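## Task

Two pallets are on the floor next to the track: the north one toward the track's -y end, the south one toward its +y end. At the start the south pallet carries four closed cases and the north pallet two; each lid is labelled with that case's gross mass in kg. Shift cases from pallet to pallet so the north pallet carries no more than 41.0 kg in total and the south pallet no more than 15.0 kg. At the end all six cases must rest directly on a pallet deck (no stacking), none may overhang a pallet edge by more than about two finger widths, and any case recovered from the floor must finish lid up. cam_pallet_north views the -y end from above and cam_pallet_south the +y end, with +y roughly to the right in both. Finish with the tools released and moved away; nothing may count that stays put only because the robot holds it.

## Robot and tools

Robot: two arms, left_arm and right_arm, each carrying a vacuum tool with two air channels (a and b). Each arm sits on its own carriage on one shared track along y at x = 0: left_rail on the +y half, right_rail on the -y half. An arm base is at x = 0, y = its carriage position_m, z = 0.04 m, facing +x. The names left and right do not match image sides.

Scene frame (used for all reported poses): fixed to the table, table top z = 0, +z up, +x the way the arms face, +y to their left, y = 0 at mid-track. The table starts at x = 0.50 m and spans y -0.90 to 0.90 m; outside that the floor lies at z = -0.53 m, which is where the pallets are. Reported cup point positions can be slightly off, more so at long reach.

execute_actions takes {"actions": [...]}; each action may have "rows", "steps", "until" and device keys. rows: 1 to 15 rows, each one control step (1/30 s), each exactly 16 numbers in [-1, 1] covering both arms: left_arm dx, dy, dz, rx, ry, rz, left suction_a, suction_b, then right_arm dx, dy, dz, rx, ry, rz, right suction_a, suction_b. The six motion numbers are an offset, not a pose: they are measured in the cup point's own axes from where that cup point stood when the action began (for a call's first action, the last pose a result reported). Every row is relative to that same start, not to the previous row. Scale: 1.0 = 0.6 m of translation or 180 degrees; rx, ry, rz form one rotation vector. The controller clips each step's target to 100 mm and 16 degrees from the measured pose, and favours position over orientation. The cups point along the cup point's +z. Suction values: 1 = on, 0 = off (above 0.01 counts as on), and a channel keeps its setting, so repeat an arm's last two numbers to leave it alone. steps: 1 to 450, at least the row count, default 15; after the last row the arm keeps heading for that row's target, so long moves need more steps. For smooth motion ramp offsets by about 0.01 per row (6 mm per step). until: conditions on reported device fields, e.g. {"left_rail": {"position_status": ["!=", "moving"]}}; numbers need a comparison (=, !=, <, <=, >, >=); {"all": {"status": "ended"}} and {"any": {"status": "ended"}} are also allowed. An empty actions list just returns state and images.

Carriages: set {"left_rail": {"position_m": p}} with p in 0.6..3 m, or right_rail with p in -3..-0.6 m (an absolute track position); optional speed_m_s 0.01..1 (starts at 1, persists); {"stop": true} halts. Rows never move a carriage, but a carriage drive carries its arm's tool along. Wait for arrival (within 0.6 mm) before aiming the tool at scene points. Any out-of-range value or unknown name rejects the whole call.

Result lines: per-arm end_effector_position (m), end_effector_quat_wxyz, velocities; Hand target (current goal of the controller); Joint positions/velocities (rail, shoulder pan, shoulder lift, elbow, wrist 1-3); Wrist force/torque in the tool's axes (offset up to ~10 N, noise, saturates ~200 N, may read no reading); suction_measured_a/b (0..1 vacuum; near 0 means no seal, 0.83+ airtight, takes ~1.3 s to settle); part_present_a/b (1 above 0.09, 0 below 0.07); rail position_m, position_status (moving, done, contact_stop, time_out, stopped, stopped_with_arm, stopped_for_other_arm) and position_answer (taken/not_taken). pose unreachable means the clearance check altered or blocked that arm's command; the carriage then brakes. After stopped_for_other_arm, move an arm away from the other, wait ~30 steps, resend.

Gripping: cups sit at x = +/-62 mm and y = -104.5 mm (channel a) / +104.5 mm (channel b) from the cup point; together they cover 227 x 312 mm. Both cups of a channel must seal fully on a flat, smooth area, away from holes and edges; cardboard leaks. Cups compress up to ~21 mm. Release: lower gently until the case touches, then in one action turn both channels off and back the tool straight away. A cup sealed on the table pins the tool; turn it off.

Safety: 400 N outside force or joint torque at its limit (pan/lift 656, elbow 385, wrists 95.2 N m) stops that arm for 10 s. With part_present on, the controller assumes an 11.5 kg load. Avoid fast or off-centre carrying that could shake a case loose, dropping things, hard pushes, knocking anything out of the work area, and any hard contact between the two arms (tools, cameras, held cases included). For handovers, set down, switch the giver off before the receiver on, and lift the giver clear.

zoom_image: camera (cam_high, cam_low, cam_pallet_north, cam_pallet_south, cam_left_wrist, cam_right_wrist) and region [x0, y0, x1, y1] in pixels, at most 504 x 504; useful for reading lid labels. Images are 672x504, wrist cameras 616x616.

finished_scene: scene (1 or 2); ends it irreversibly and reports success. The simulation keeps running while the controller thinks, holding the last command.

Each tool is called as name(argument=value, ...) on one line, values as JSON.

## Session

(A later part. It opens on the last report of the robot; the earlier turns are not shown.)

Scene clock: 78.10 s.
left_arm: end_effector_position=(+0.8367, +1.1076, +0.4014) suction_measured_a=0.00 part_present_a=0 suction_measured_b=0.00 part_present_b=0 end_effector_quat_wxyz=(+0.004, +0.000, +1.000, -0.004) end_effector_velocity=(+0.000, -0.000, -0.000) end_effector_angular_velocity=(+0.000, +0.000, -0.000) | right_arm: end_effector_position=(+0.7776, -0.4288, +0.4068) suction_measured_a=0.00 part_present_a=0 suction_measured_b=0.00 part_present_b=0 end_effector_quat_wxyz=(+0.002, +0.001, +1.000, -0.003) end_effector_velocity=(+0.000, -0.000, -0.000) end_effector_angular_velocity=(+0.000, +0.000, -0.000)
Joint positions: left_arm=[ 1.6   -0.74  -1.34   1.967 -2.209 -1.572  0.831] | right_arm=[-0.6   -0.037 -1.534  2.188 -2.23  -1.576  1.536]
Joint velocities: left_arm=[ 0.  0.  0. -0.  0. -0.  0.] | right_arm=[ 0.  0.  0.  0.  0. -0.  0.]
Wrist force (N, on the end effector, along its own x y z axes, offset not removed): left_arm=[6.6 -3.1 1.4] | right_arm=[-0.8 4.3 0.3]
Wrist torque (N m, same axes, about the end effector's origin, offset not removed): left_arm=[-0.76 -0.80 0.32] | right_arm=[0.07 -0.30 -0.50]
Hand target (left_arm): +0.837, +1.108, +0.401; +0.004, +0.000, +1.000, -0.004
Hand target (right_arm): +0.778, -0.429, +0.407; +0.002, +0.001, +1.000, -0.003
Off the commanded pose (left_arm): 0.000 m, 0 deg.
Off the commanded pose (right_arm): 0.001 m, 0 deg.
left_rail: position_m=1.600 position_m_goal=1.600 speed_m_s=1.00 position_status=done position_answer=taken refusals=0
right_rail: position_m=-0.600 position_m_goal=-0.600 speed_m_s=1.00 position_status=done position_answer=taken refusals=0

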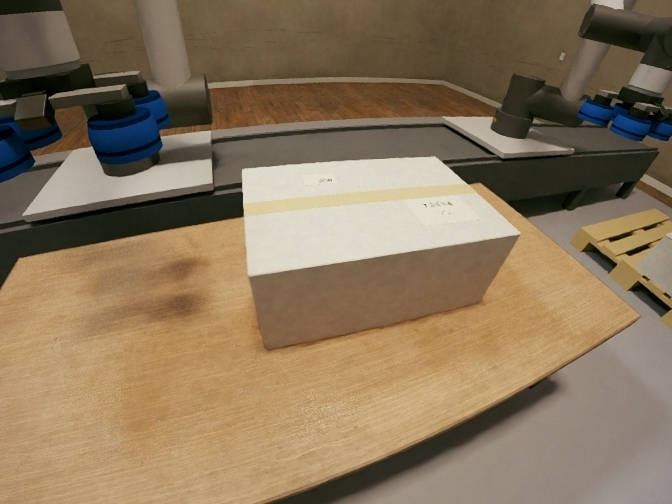

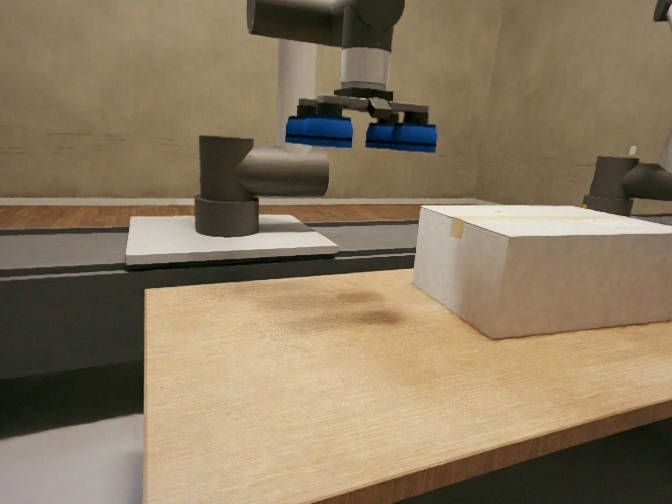

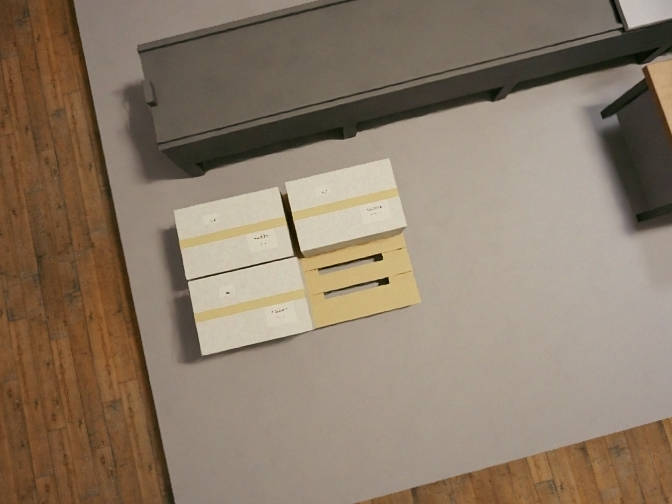

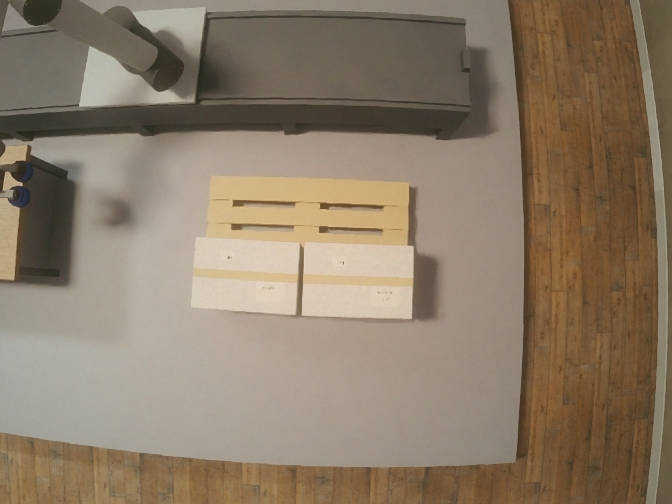

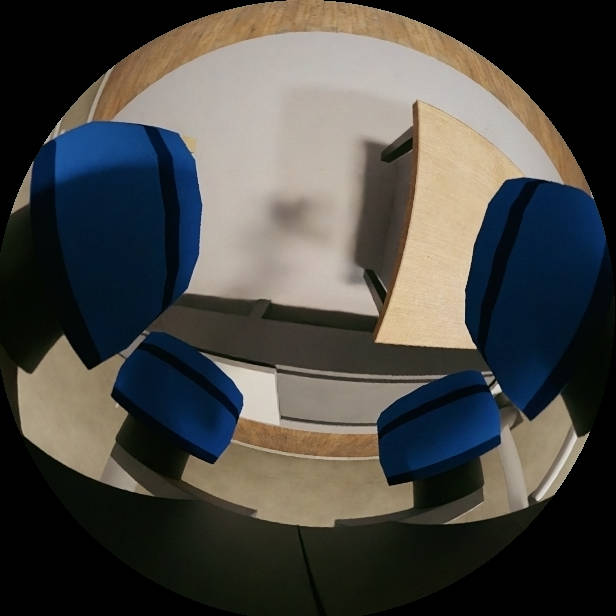

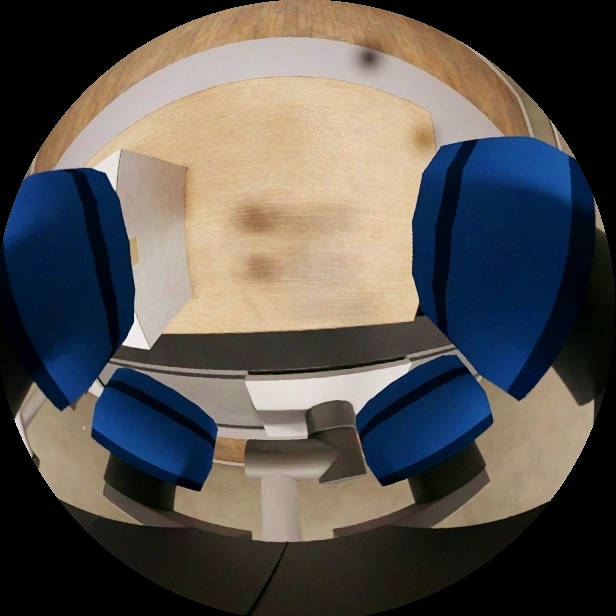

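execute_actions(actions=[{"rows":[[0,0,0,0,0,0,0,0,-0.1,0.9,0.1,0,0,0,0,0]],"steps":45,"until":{"all":{"status":"ended"}}}])

Scene clock: 85.80 s.
left_arm: end_effector_position=(+0.8367, +1.1076, +0.4014) suction_measured_a=0.00 part_present_a=0 suction_measured_b=0.00 part_present_b=0 end_effector_quat_wxyz=(+0.004, +0.000, +1.000, -0.004) end_effector_velocity=(-0.000, -0.000, +0.000) end_effector_angular_velocity=(-0.000, -0.000, +0.000) | right_arm: end_effector_position=(+0.7776, -0.4289, +0.4068) suction_measured_a=0.00 part_present_a=0 suction_measured_b=0.00 part_present_b=0 end_effector_quat_wxyz=(+0.002, +0.001, +1.000, -0.003) end_effector_velocity=(+0.000, -0.000, -0.001) end_effector_angular_velocity=(+0.000, +0.001, -0.002)
Joint positions: left_arm=[ 1.6   -0.74  -1.34   1.967 -2.209 -1.572  0.831] | right_arm=[-0.6   -0.037 -1.534  2.188 -2.23  -1.576  1.536]
Joint velocities: left_arm=[ 0. -0. -0.  0. -0. -0. -0.] | right_arm=[ 0.     0.     0.001 -0.    -0.     0.     0.002]
Wrist force (N, on the end effector, along its own x y z axes, offset not removed): left_arm=[4.8 0.1 2.9] | right_arm=[0.1 1.0 -1.5]
Wrist torque (N m, same axes, about the end effector's origin, offset not removed): left_arm=[-0.29 -0.58 0.28] | right_arm=[-0.41 -0.40 -0.37]
Hand target (left_arm): +0.837, +1.108, +0.401; +0.004, +0.000, +1.000, -0.004
Hand target (right_arm): +0.780, -0.336, +0.397; +0.002, -0.001, +1.000, -0.001
Off the commanded pose (left_arm): 0.000 m, 0 deg.
Off the commanded pose (right_arm): 0.547 m, 0 deg; position clipped at the last step of the last action.
left_rail: position_m=1.600 position_m_goal=1.600 speed_m_s=1.00 position_status=done position_answer=taken refusals=0
right_rail: position_m=-0.600 position_m_goal=-0.600 speed_m_s=1.00 position_status=done position_answer=taken refusals=0

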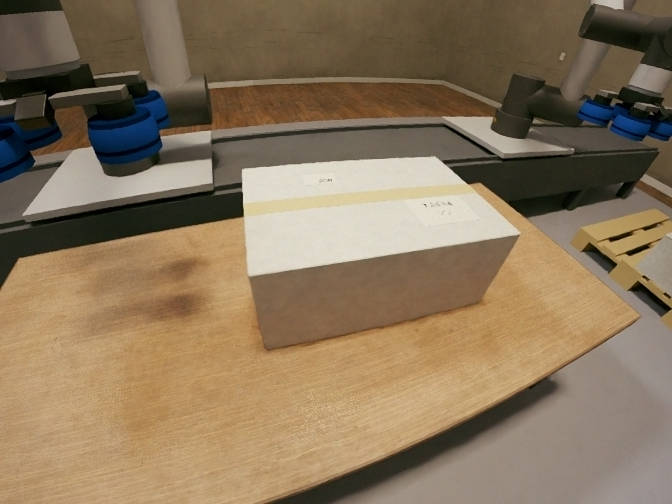

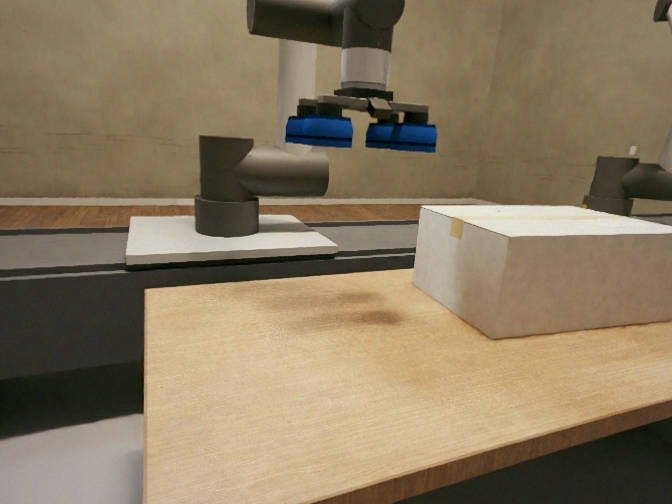

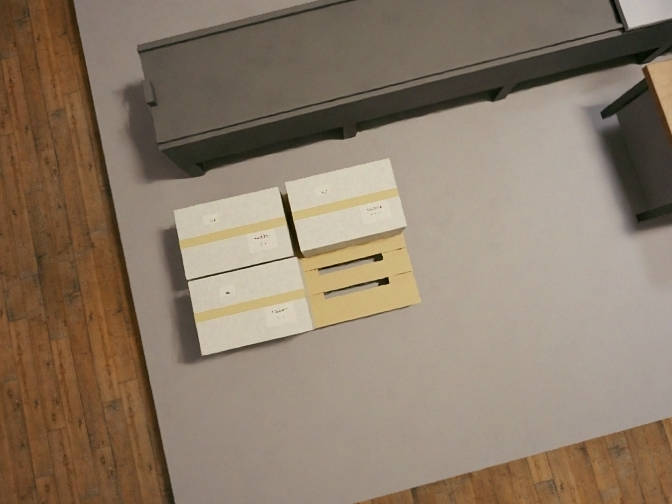

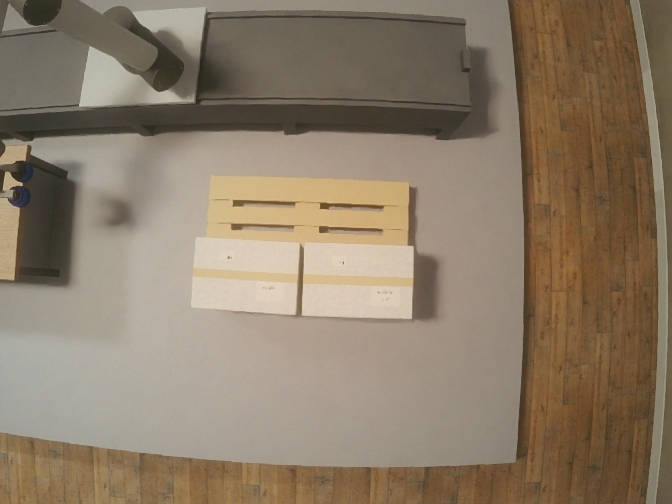

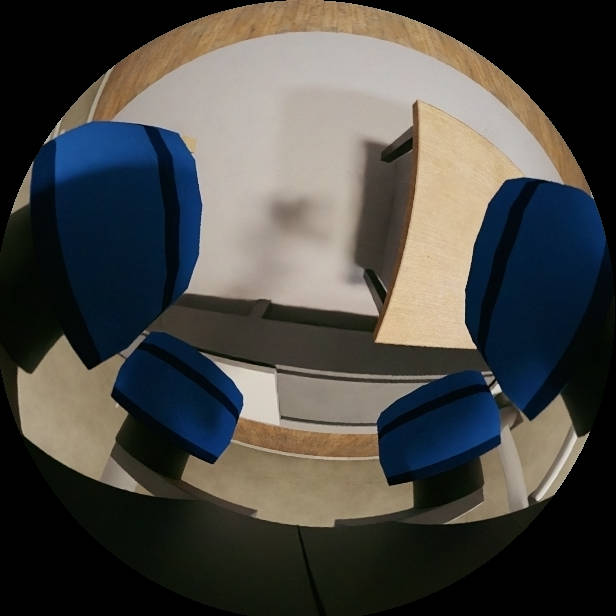

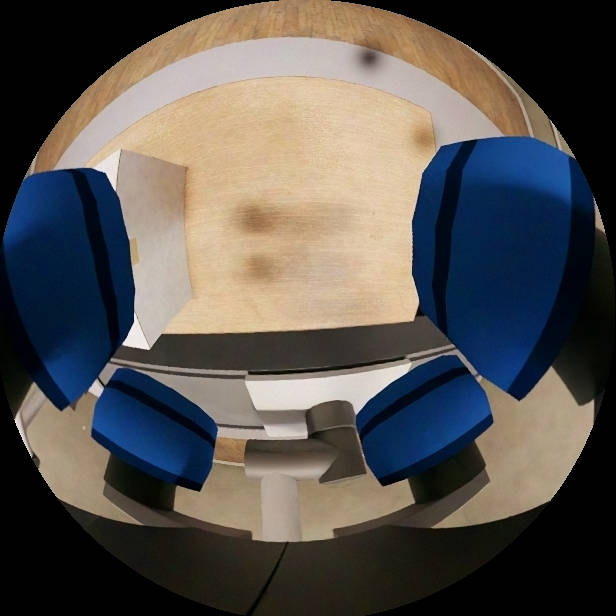

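execute_actions(actions=[{"rows":[[0,0,0,0,0,0,0,0,-0.1,0.9,0.1,0,0,0,0,0]],"steps":40}])

Scene clock: 87.27 s.
left_arm: end_effector_position=(+0.8367, +1.1076, +0.4014) suction_measured_a=0.00 part_present_a=0 suction_measured_b=0.00 part_present_b=0 end_effector_quat_wxyz=(+0.004, +0.000, +1.000, -0.004) end_effector_velocity=(-0.000, +0.000, +0.000) end_effector_angular_velocity=(-0.000, -0.000, +0.000) | right_arm: end_effector_position=(+0.8369, +0.1038, +0.3453) suction_measured_a=0.00 part_present_a=0 suction_measured_b=0.00 part_present_b=0 end_effector_quat_wxyz=(+0.003, +0.001, +1.000, -0.003) end_effector_velocity=(+0.020, +0.046, -0.006) end_effector_angular_velocity=(-0.005, +0.003, -0.004)
Joint positions: left_arm=[ 1.6   -0.74  -1.34   1.967 -2.209 -1.572  0.831] | right_arm=[-0.6    0.516 -1.174  1.819 -2.218 -1.578  2.088]
Joint velocities: left_arm=[ 0.  0. -0.  0. -0.  0. -0.] | right_arm=[ 0.     0.029  0.049 -0.069  0.024 -0.003  0.033]
Wrist force (N, on the end effector, along its own x y z axes, offset not removed): left_arm=[3.6 -1.7 0.6] | right_arm=[0.3 1.3 -0.4]
Wrist torque (N m, same axes, about the end effector's origin, offset not removed): left_arm=[-0.50 -0.36 0.32] | right_arm=[-0.44 -0.53 -0.48]
Hand target (left_arm): +0.837, +1.108, +0.401; +0.004, +0.000, +1.000, -0.004
Hand target (right_arm): +0.840, +0.110, +0.345; +0.002, +0.001, +1.000, -0.003
Off the commanded pose (left_arm): 0.000 m, 0 deg.
Off the commanded pose (right_arm): 0.007 m, 0 deg.
left_rail: position_m=1.600 position_m_goal=1.600 speed_m_s=1.00 position_status=done position_answer=taken refusals=0
right_rail: position_m=-0.600 position_m_goal=-0.600 speed_m_s=1.00 position_status=done position_answer=taken refusals=0

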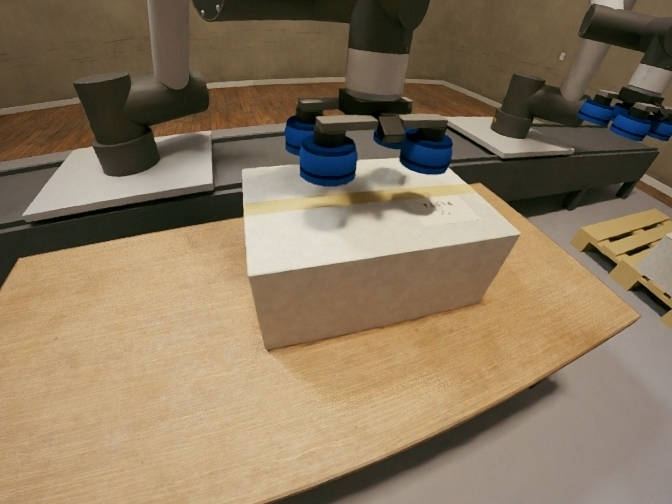

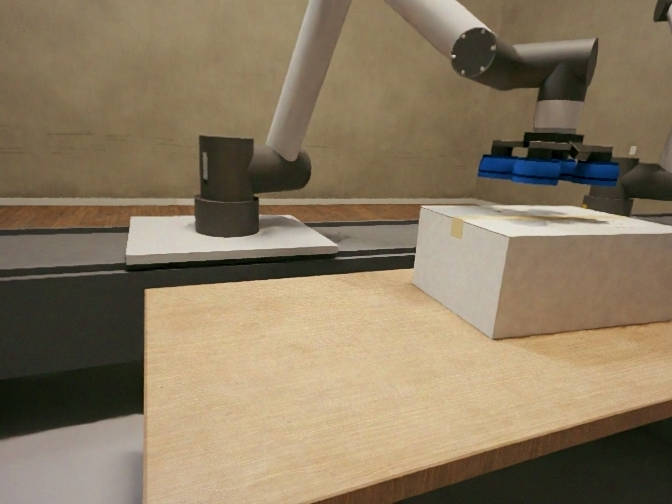

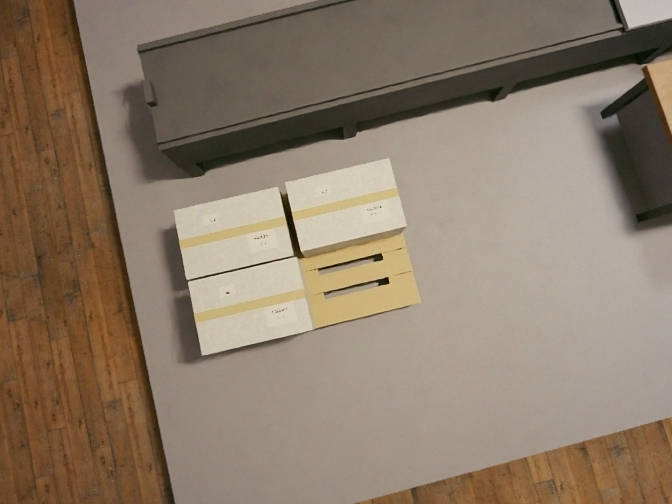

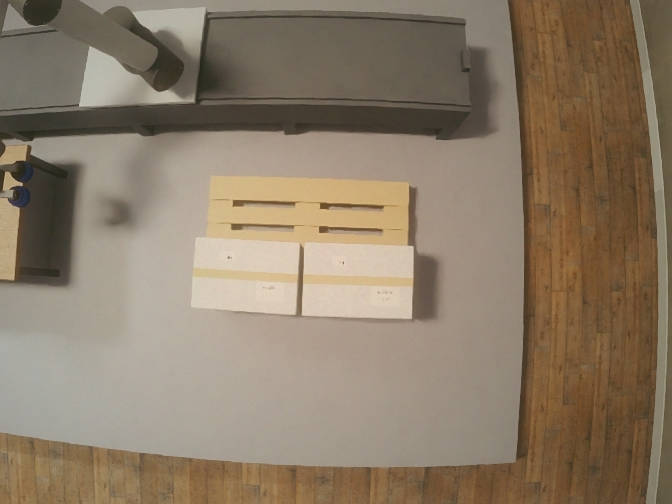

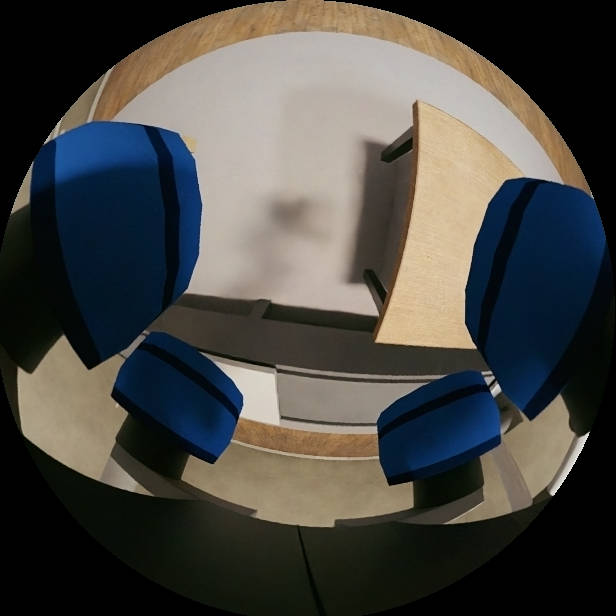

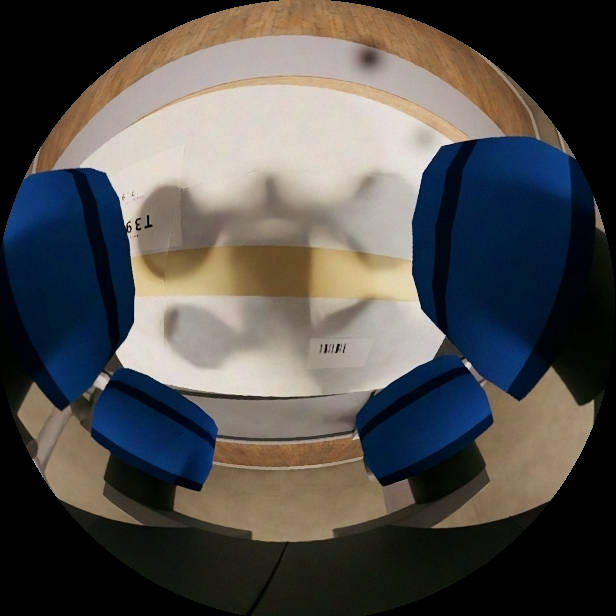

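execute_actions(actions=[{"rows":[[0,0,0,0,0,0,0,0,0,0.012,0.05,0,0,0,0,0],[0,0,0,0,0,0,0,0,0,0.012,0.1,0,0,0,0,0],[0,0,0,0,0,0,0,0,0,0.012,0.14,0,0,0,0,0],[0,0,0,0,0,0,0,0,0,0.012,0.165,0,0,0,0,0]],"steps":20},{"rows":[[0,0,0,0,0,0,0,0,0,0,0,0,0,0,1,1]],"steps":24}])

Scene clock: 88.97 s.
left_arm: end_effector_position=(+0.8367, +1.1076, +0.4014) suction_measured_a=0.00 part_present_a=0 suction_measured_b=0.00 part_present_b=0 end_effector_quat_wxyz=(+0.004, +0.000, +1.000, -0.004) end_effector_velocity=(-0.000, +0.000, +0.000) end_effector_angular_velocity=(-0.000, -0.000, -0.000) | right_arm: end_effector_position=(+0.8373, +0.1105, +0.2479) suction_measured_a=0.84 part_present_a=1 suction_measured_b=0.84 part_present_b=1 end_effector_quat_wxyz=(+0.003, +0.001, +1.000, -0.003) end_effector_velocity=(-0.000, -0.000, -0.000) end_effector_angular_velocity=(-0.000, +0.000, +0.000)
Joint positions: left_arm=[ 1.6   -0.74  -1.34   1.967 -2.209 -1.572  0.831] | right_arm=[-0.6    0.522 -1.094  1.861 -2.34  -1.578  2.093]
Joint velocities: left_arm=[ 0. -0. -0.  0.  0.  0.  0.] | right_arm=[ 0. -0.  0.  0.  0. -0. -0.]
Wrist force (N, on the end effector, along its own x y z axes, offset not removed): left_arm=[3.5 0.3 2.0] | right_arm=[3.9 0.5 -37.9]
Wrist torque (N m, same axes, about the end effector's origin, offset not removed): left_arm=[-0.26 -0.44 0.32] | right_arm=[-3.28 0.02 -0.58]
Hand target (left_arm): +0.837, +1.108, +0.401; +0.004, +0.000, +1.000, -0.004
Hand target (right_arm): +0.837, +0.110, +0.248; +0.003, +0.001, +1.000, -0.003
Off the commanded pose (left_arm): 0.000 m, 0 deg.
Off the commanded pose (right_arm): 0.000 m, 0 deg.
left_rail: position_m=1.600 position_m_goal=1.600 speed_m_s=1.00 position_status=done position_answer=taken refusals=0
right_rail: position_m=-0.600 position_m_goal=-0.600 speed_m_s=1.00 position_status=done position_answer=taken refusals=0

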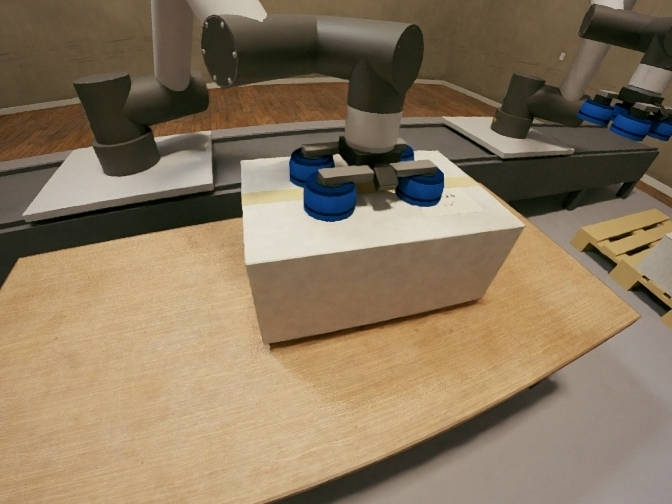

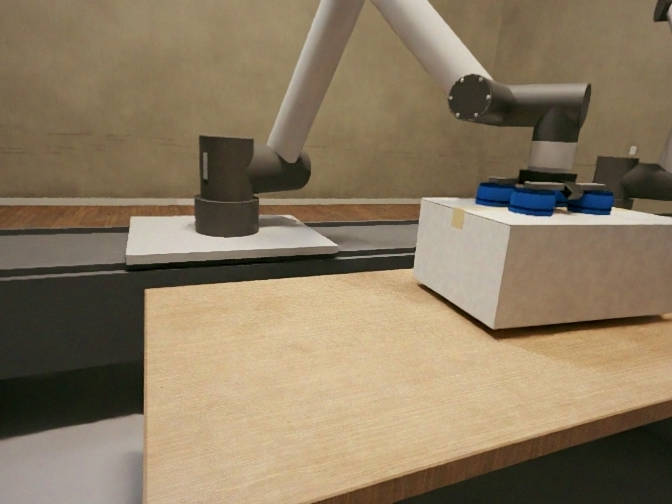

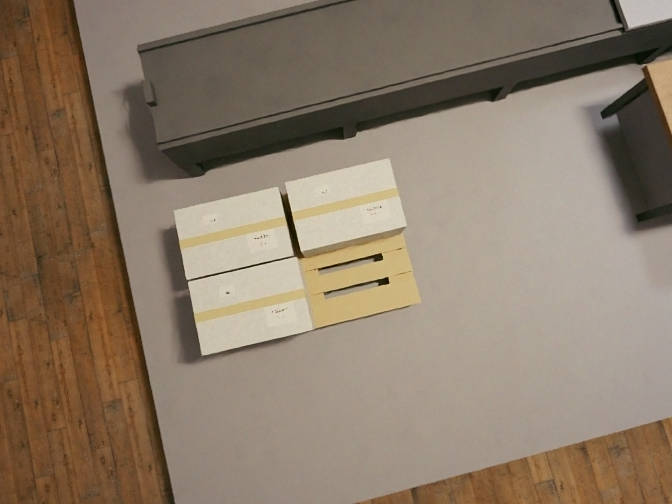

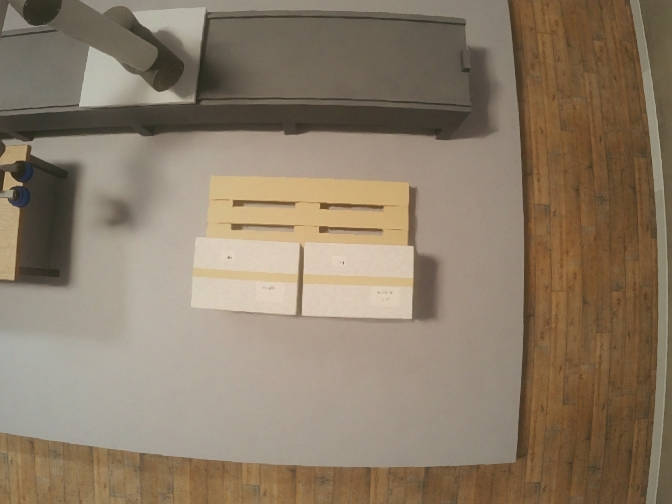

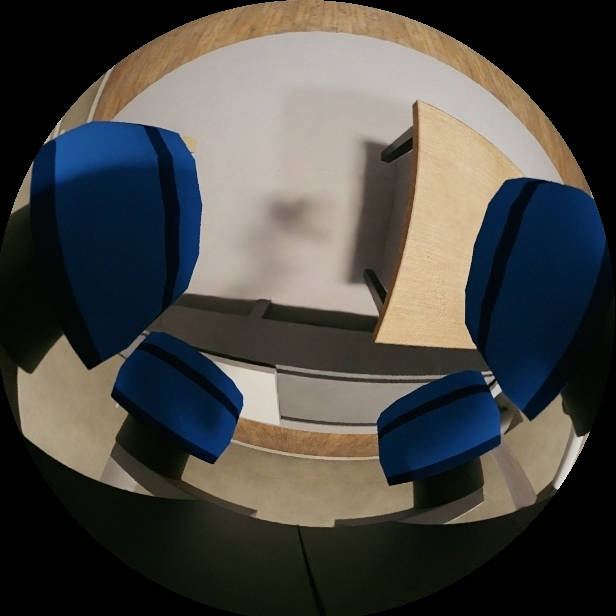

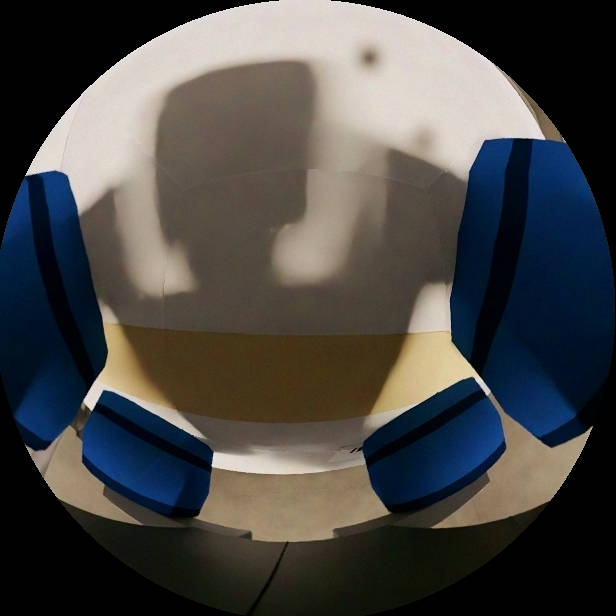

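execute_actions(actions=[{"rows":[[0,0,0,0,0,0,0,0,0,0,-0.02,0,0,0,1,1],[0,0,0,0,0,0,0,0,0,0,-0.04,0,0,0,1,1],[0,0,0,0,0,0,0,0,0,0,-0.07,0,0,0,1,1],[0,0,0,0,0,0,0,0,0,0,-0.1,0,0,0,1,1],[0,0,0,0,0,0,0,0,0,0,-0.13,0,0,0,1,1]],"steps":12},{"rows":[[0,0,0,0,0,0,0,0,-0.02,-0.03,0,0,0,0,1,1],[0,0,0,0,0,0,0,0,-0.05,-0.07,0,0,0,0,1,1],[0,0,0,0,0,0,0,0,-0.09,-0.13,0,0,0,0,1,1],[0,0,0,0,0,0,0,0,-0.14,-0.2,0,0,0,0,1,1],[0,0,0,0,0,0,0,0,-0.62,-0.85,0,0,0,0,1,1]],"right_rail":{"position_m":-2.8},"steps":120,"until":{"right_rail":{"position_status":["!=","moving"]}}}])

Scene clock: 92.53 s.
left_arm: end_effector_position=(+0.8367, +1.1076, +0.4014) suction_measured_a=0.00 part_present_a=0 suction_measured_b=0.00 part_present_b=0 end_effector_quat_wxyz=(+0.004, +0.000, +1.000, -0.004) end_effector_velocity=(+0.000, +0.000, +0.000) end_effector_angular_velocity=(-0.000, +0.000, -0.000) | right_arm: end_effector_position=(+1.2079, -2.5997, +0.3195) suction_measured_a=0.84 part_present_a=1 suction_measured_b=0.84 part_present_b=1 end_effector_quat_wxyz=(+0.003, +0.001, +1.000, -0.002) end_effector_velocity=(-0.000, +0.005, +0.000) end_effector_angular_velocity=(+0.005, -0.000, +0.003)
Joint positions: left_arm=[ 1.6   -0.74  -1.34   1.967 -2.209 -1.572  0.831] | right_arm=[-2.8    0.    -1.03   1.626 -2.173 -1.575  1.573]
Joint velocities: left_arm=[ 0.  0.  0. -0. -0. -0.  0.] | right_arm=[ 0.     0.003 -0.    -0.     0.     0.005 -0.   ]
Wrist force (N, on the end effector, along its own x y z axes, offset not removed): left_arm=[3.8 -1.4 2.6] | right_arm=[-0.3 -8.0 -40.1]
Wrist torque (N m, same axes, about the end effector's origin, offset not removed): left_arm=[-0.44 -0.46 0.32] | right_arm=[-1.90 0.47 -0.36]
Hand target (left_arm): +0.837, +1.108, +0.401; +0.004, +0.000, +1.000, -0.004
Hand target (right_arm): +1.208, -2.599, +0.320; +0.003, +0.001, +1.000, -0.002
Off the commanded pose (left_arm): 0.000 m, 0 deg.
Off the commanded pose (right_arm): 0.001 m, 0 deg.
left_rail: position_m=1.600 position_m_goal=1.600 speed_m_s=1.00 position_status=done position_answer=taken refusals=0
right_rail: position_m=-2.800 position_m_goal=-2.800 speed_m_s=1.00 position_status=done position_answer=taken refusals=0

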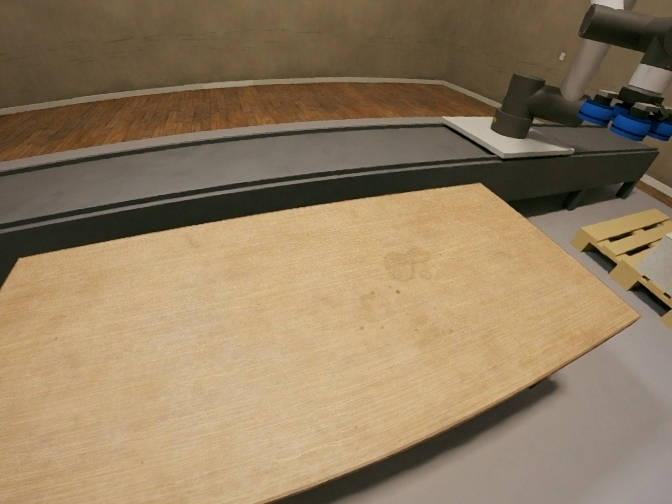

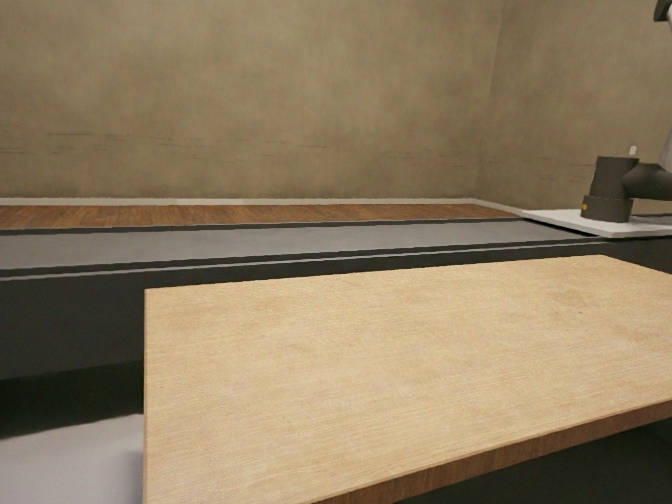

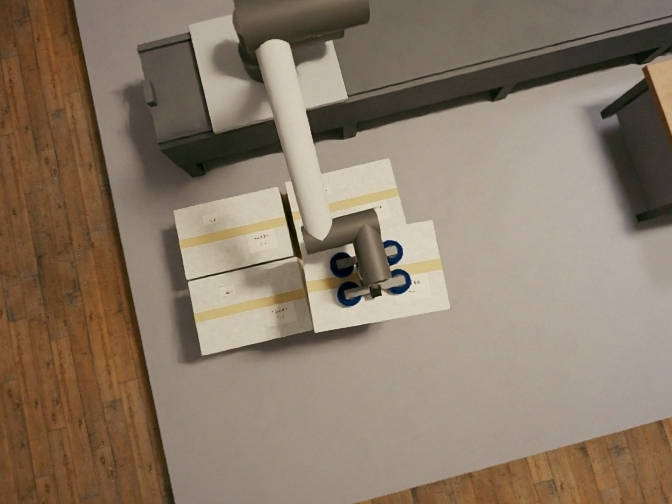

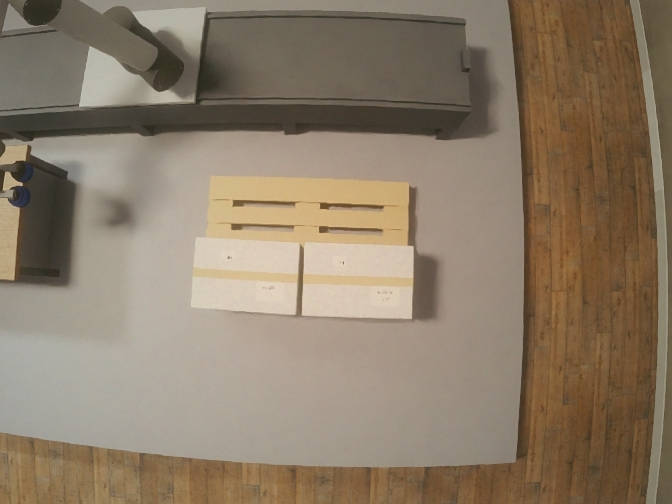

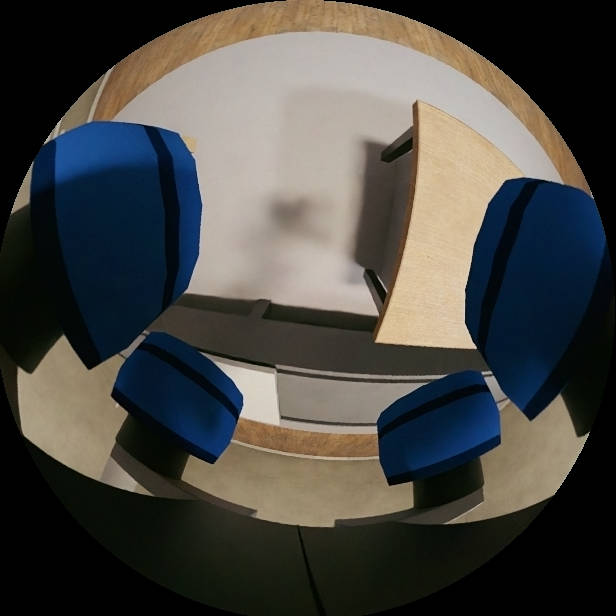

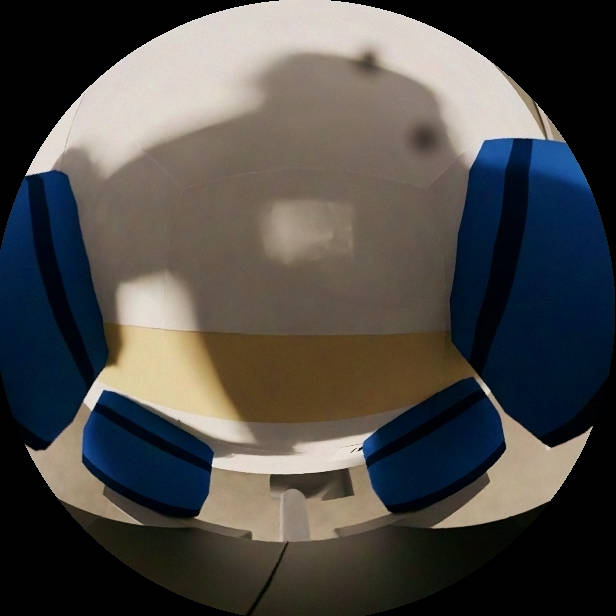

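execute_actions(actions=[{"rows":[[0,0,0,0,0,0,0,0,0,0,0.03,0,0,0,1,1],[0,0,0,0,0,0,0,0,0,0,0.07,0,0,0,1,1],[0,0,0,0,0,0,0,0,0,0,0.12,0,0,0,1,1],[0,0,0,0,0,0,0,0,-0.01,0.01,0.33,0,0,0,1,1]],"steps":26}])

zoom_image(camera="cam_pallet_north", region=[180, 140, 480, 370])

Scene clock: 93.57 s.
left_arm: end_effector_position=(+0.8367, +1.1076, +0.4014) suction_measured_a=0.00 part_present_a=0 suction_measured_b=0.00 part_present_b=0 end_effector_quat_wxyz=(+0.004, +0.000, +1.000, -0.004) end_effector_velocity=(+0.000, -0.000, -0.000) end_effector_angular_velocity=(+0.000, +0.000, +0.000) | right_arm: end_effector_position=(+1.2149, -2.5946, +0.1236) suction_measured_a=0.84 part_present_a=1 suction_measured_b=0.84 part_present_b=1 end_effector_quat_wxyz=(+0.003, +0.001, +1.000, -0.002) end_effector_velocity=(+0.004, +0.001, -0.014) end_effector_angular_velocity=(+0.000, -0.002, +0.000)
Joint positions: left_arm=[ 1.6   -0.74  -1.34   1.967 -2.209 -1.572  0.831] | right_arm=[-2.8    0.005 -0.876  1.685 -2.386 -1.575  1.577]
Joint velocities: left_arm=[ 0.  0.  0. -0.  0. -0.  0.] | right_arm=[ 0.     0.001  0.015 -0.003 -0.014 -0.     0.001]
Wrist force (N, on the end effector, along its own x y z axes, offset not removed): left_arm=[4.0 0.0 1.8] | right_arm=[-0.3 0.5 -35.3]
Wrist torque (N m, same axes, about the end effector's origin, offset not removed): left_arm=[-0.21 -0.51 0.37] | right_arm=[-3.31 0.44 -0.42]
Hand target (left_arm): +0.837, +1.108, +0.401; +0.004, +0.000, +1.000, -0.004
Hand target (right_arm): +1.215, -2.594, +0.122; +0.003, +0.001, +1.000, -0.002
Off the commanded pose (left_arm): 0.000 m, 0 deg.
Off the commanded pose (right_arm): 0.002 m, 0 deg.
left_rail: position_m=1.600 position_m_goal=1.600 speed_m_s=1.00 position_status=done position_answer=taken refusals=0
right_rail: position_m=-2.800 position_m_goal=-2.800 speed_m_s=1.00 position_status=done position_answer=taken refusals=0

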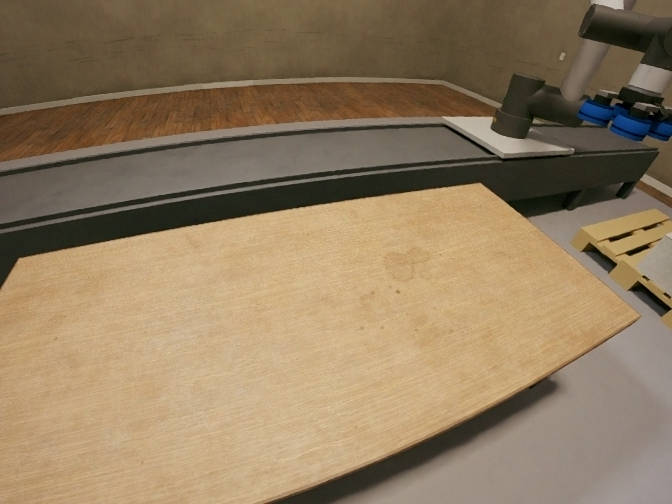

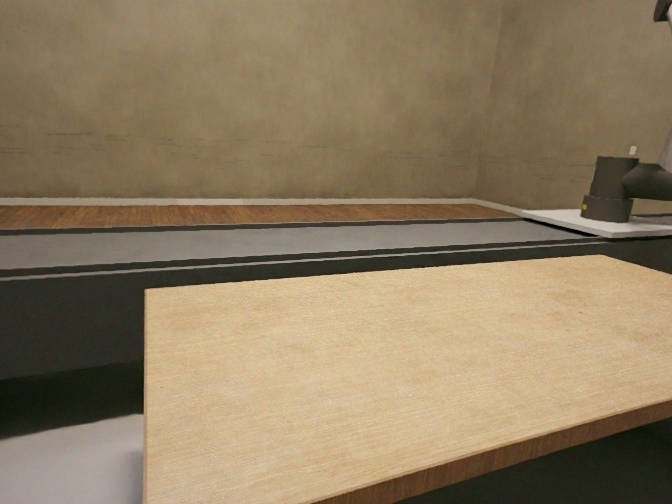

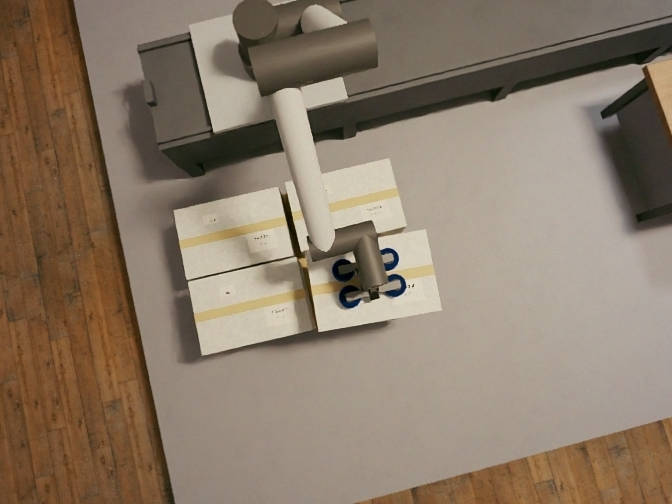

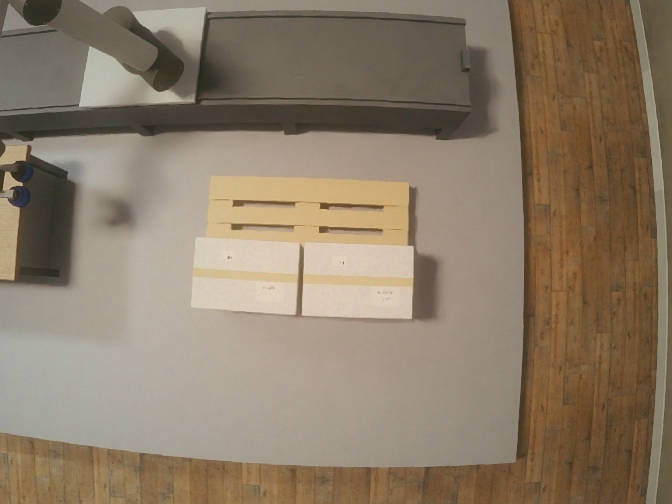

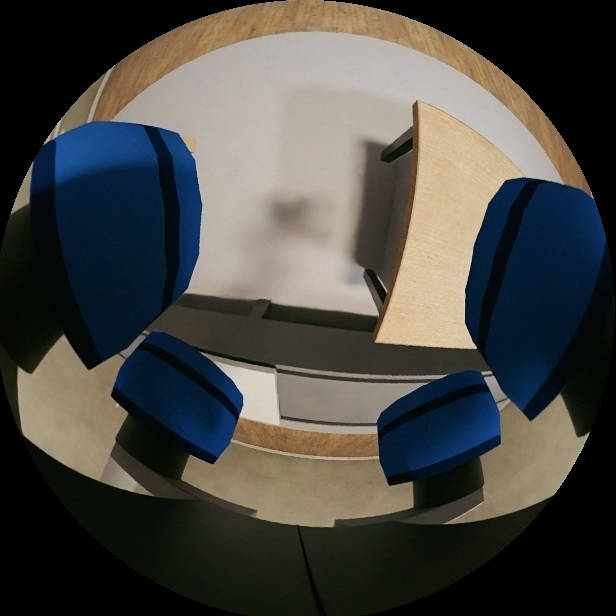

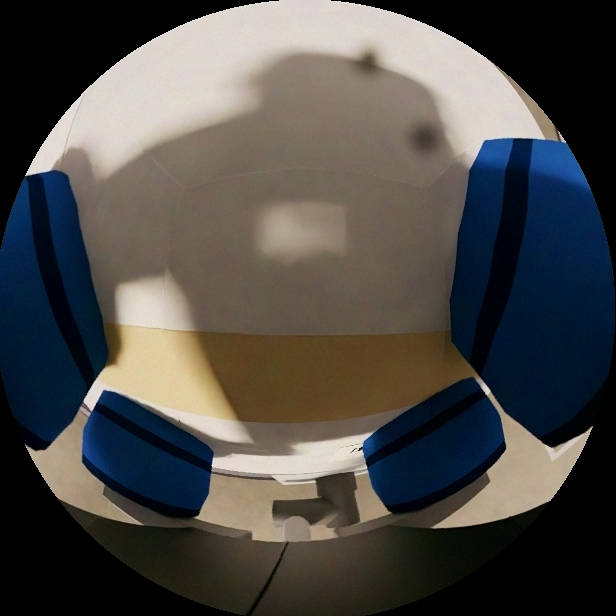

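Region (180, 140, 480, 370) of cam_pallet_north's 672x504 image, scaled by 1.680, with more detail than that image has; it fills the top 386 rows of this view, and the rest is white.

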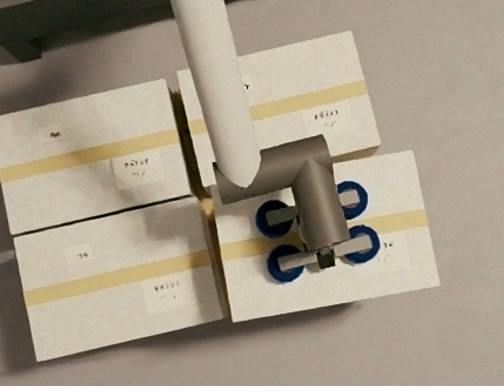

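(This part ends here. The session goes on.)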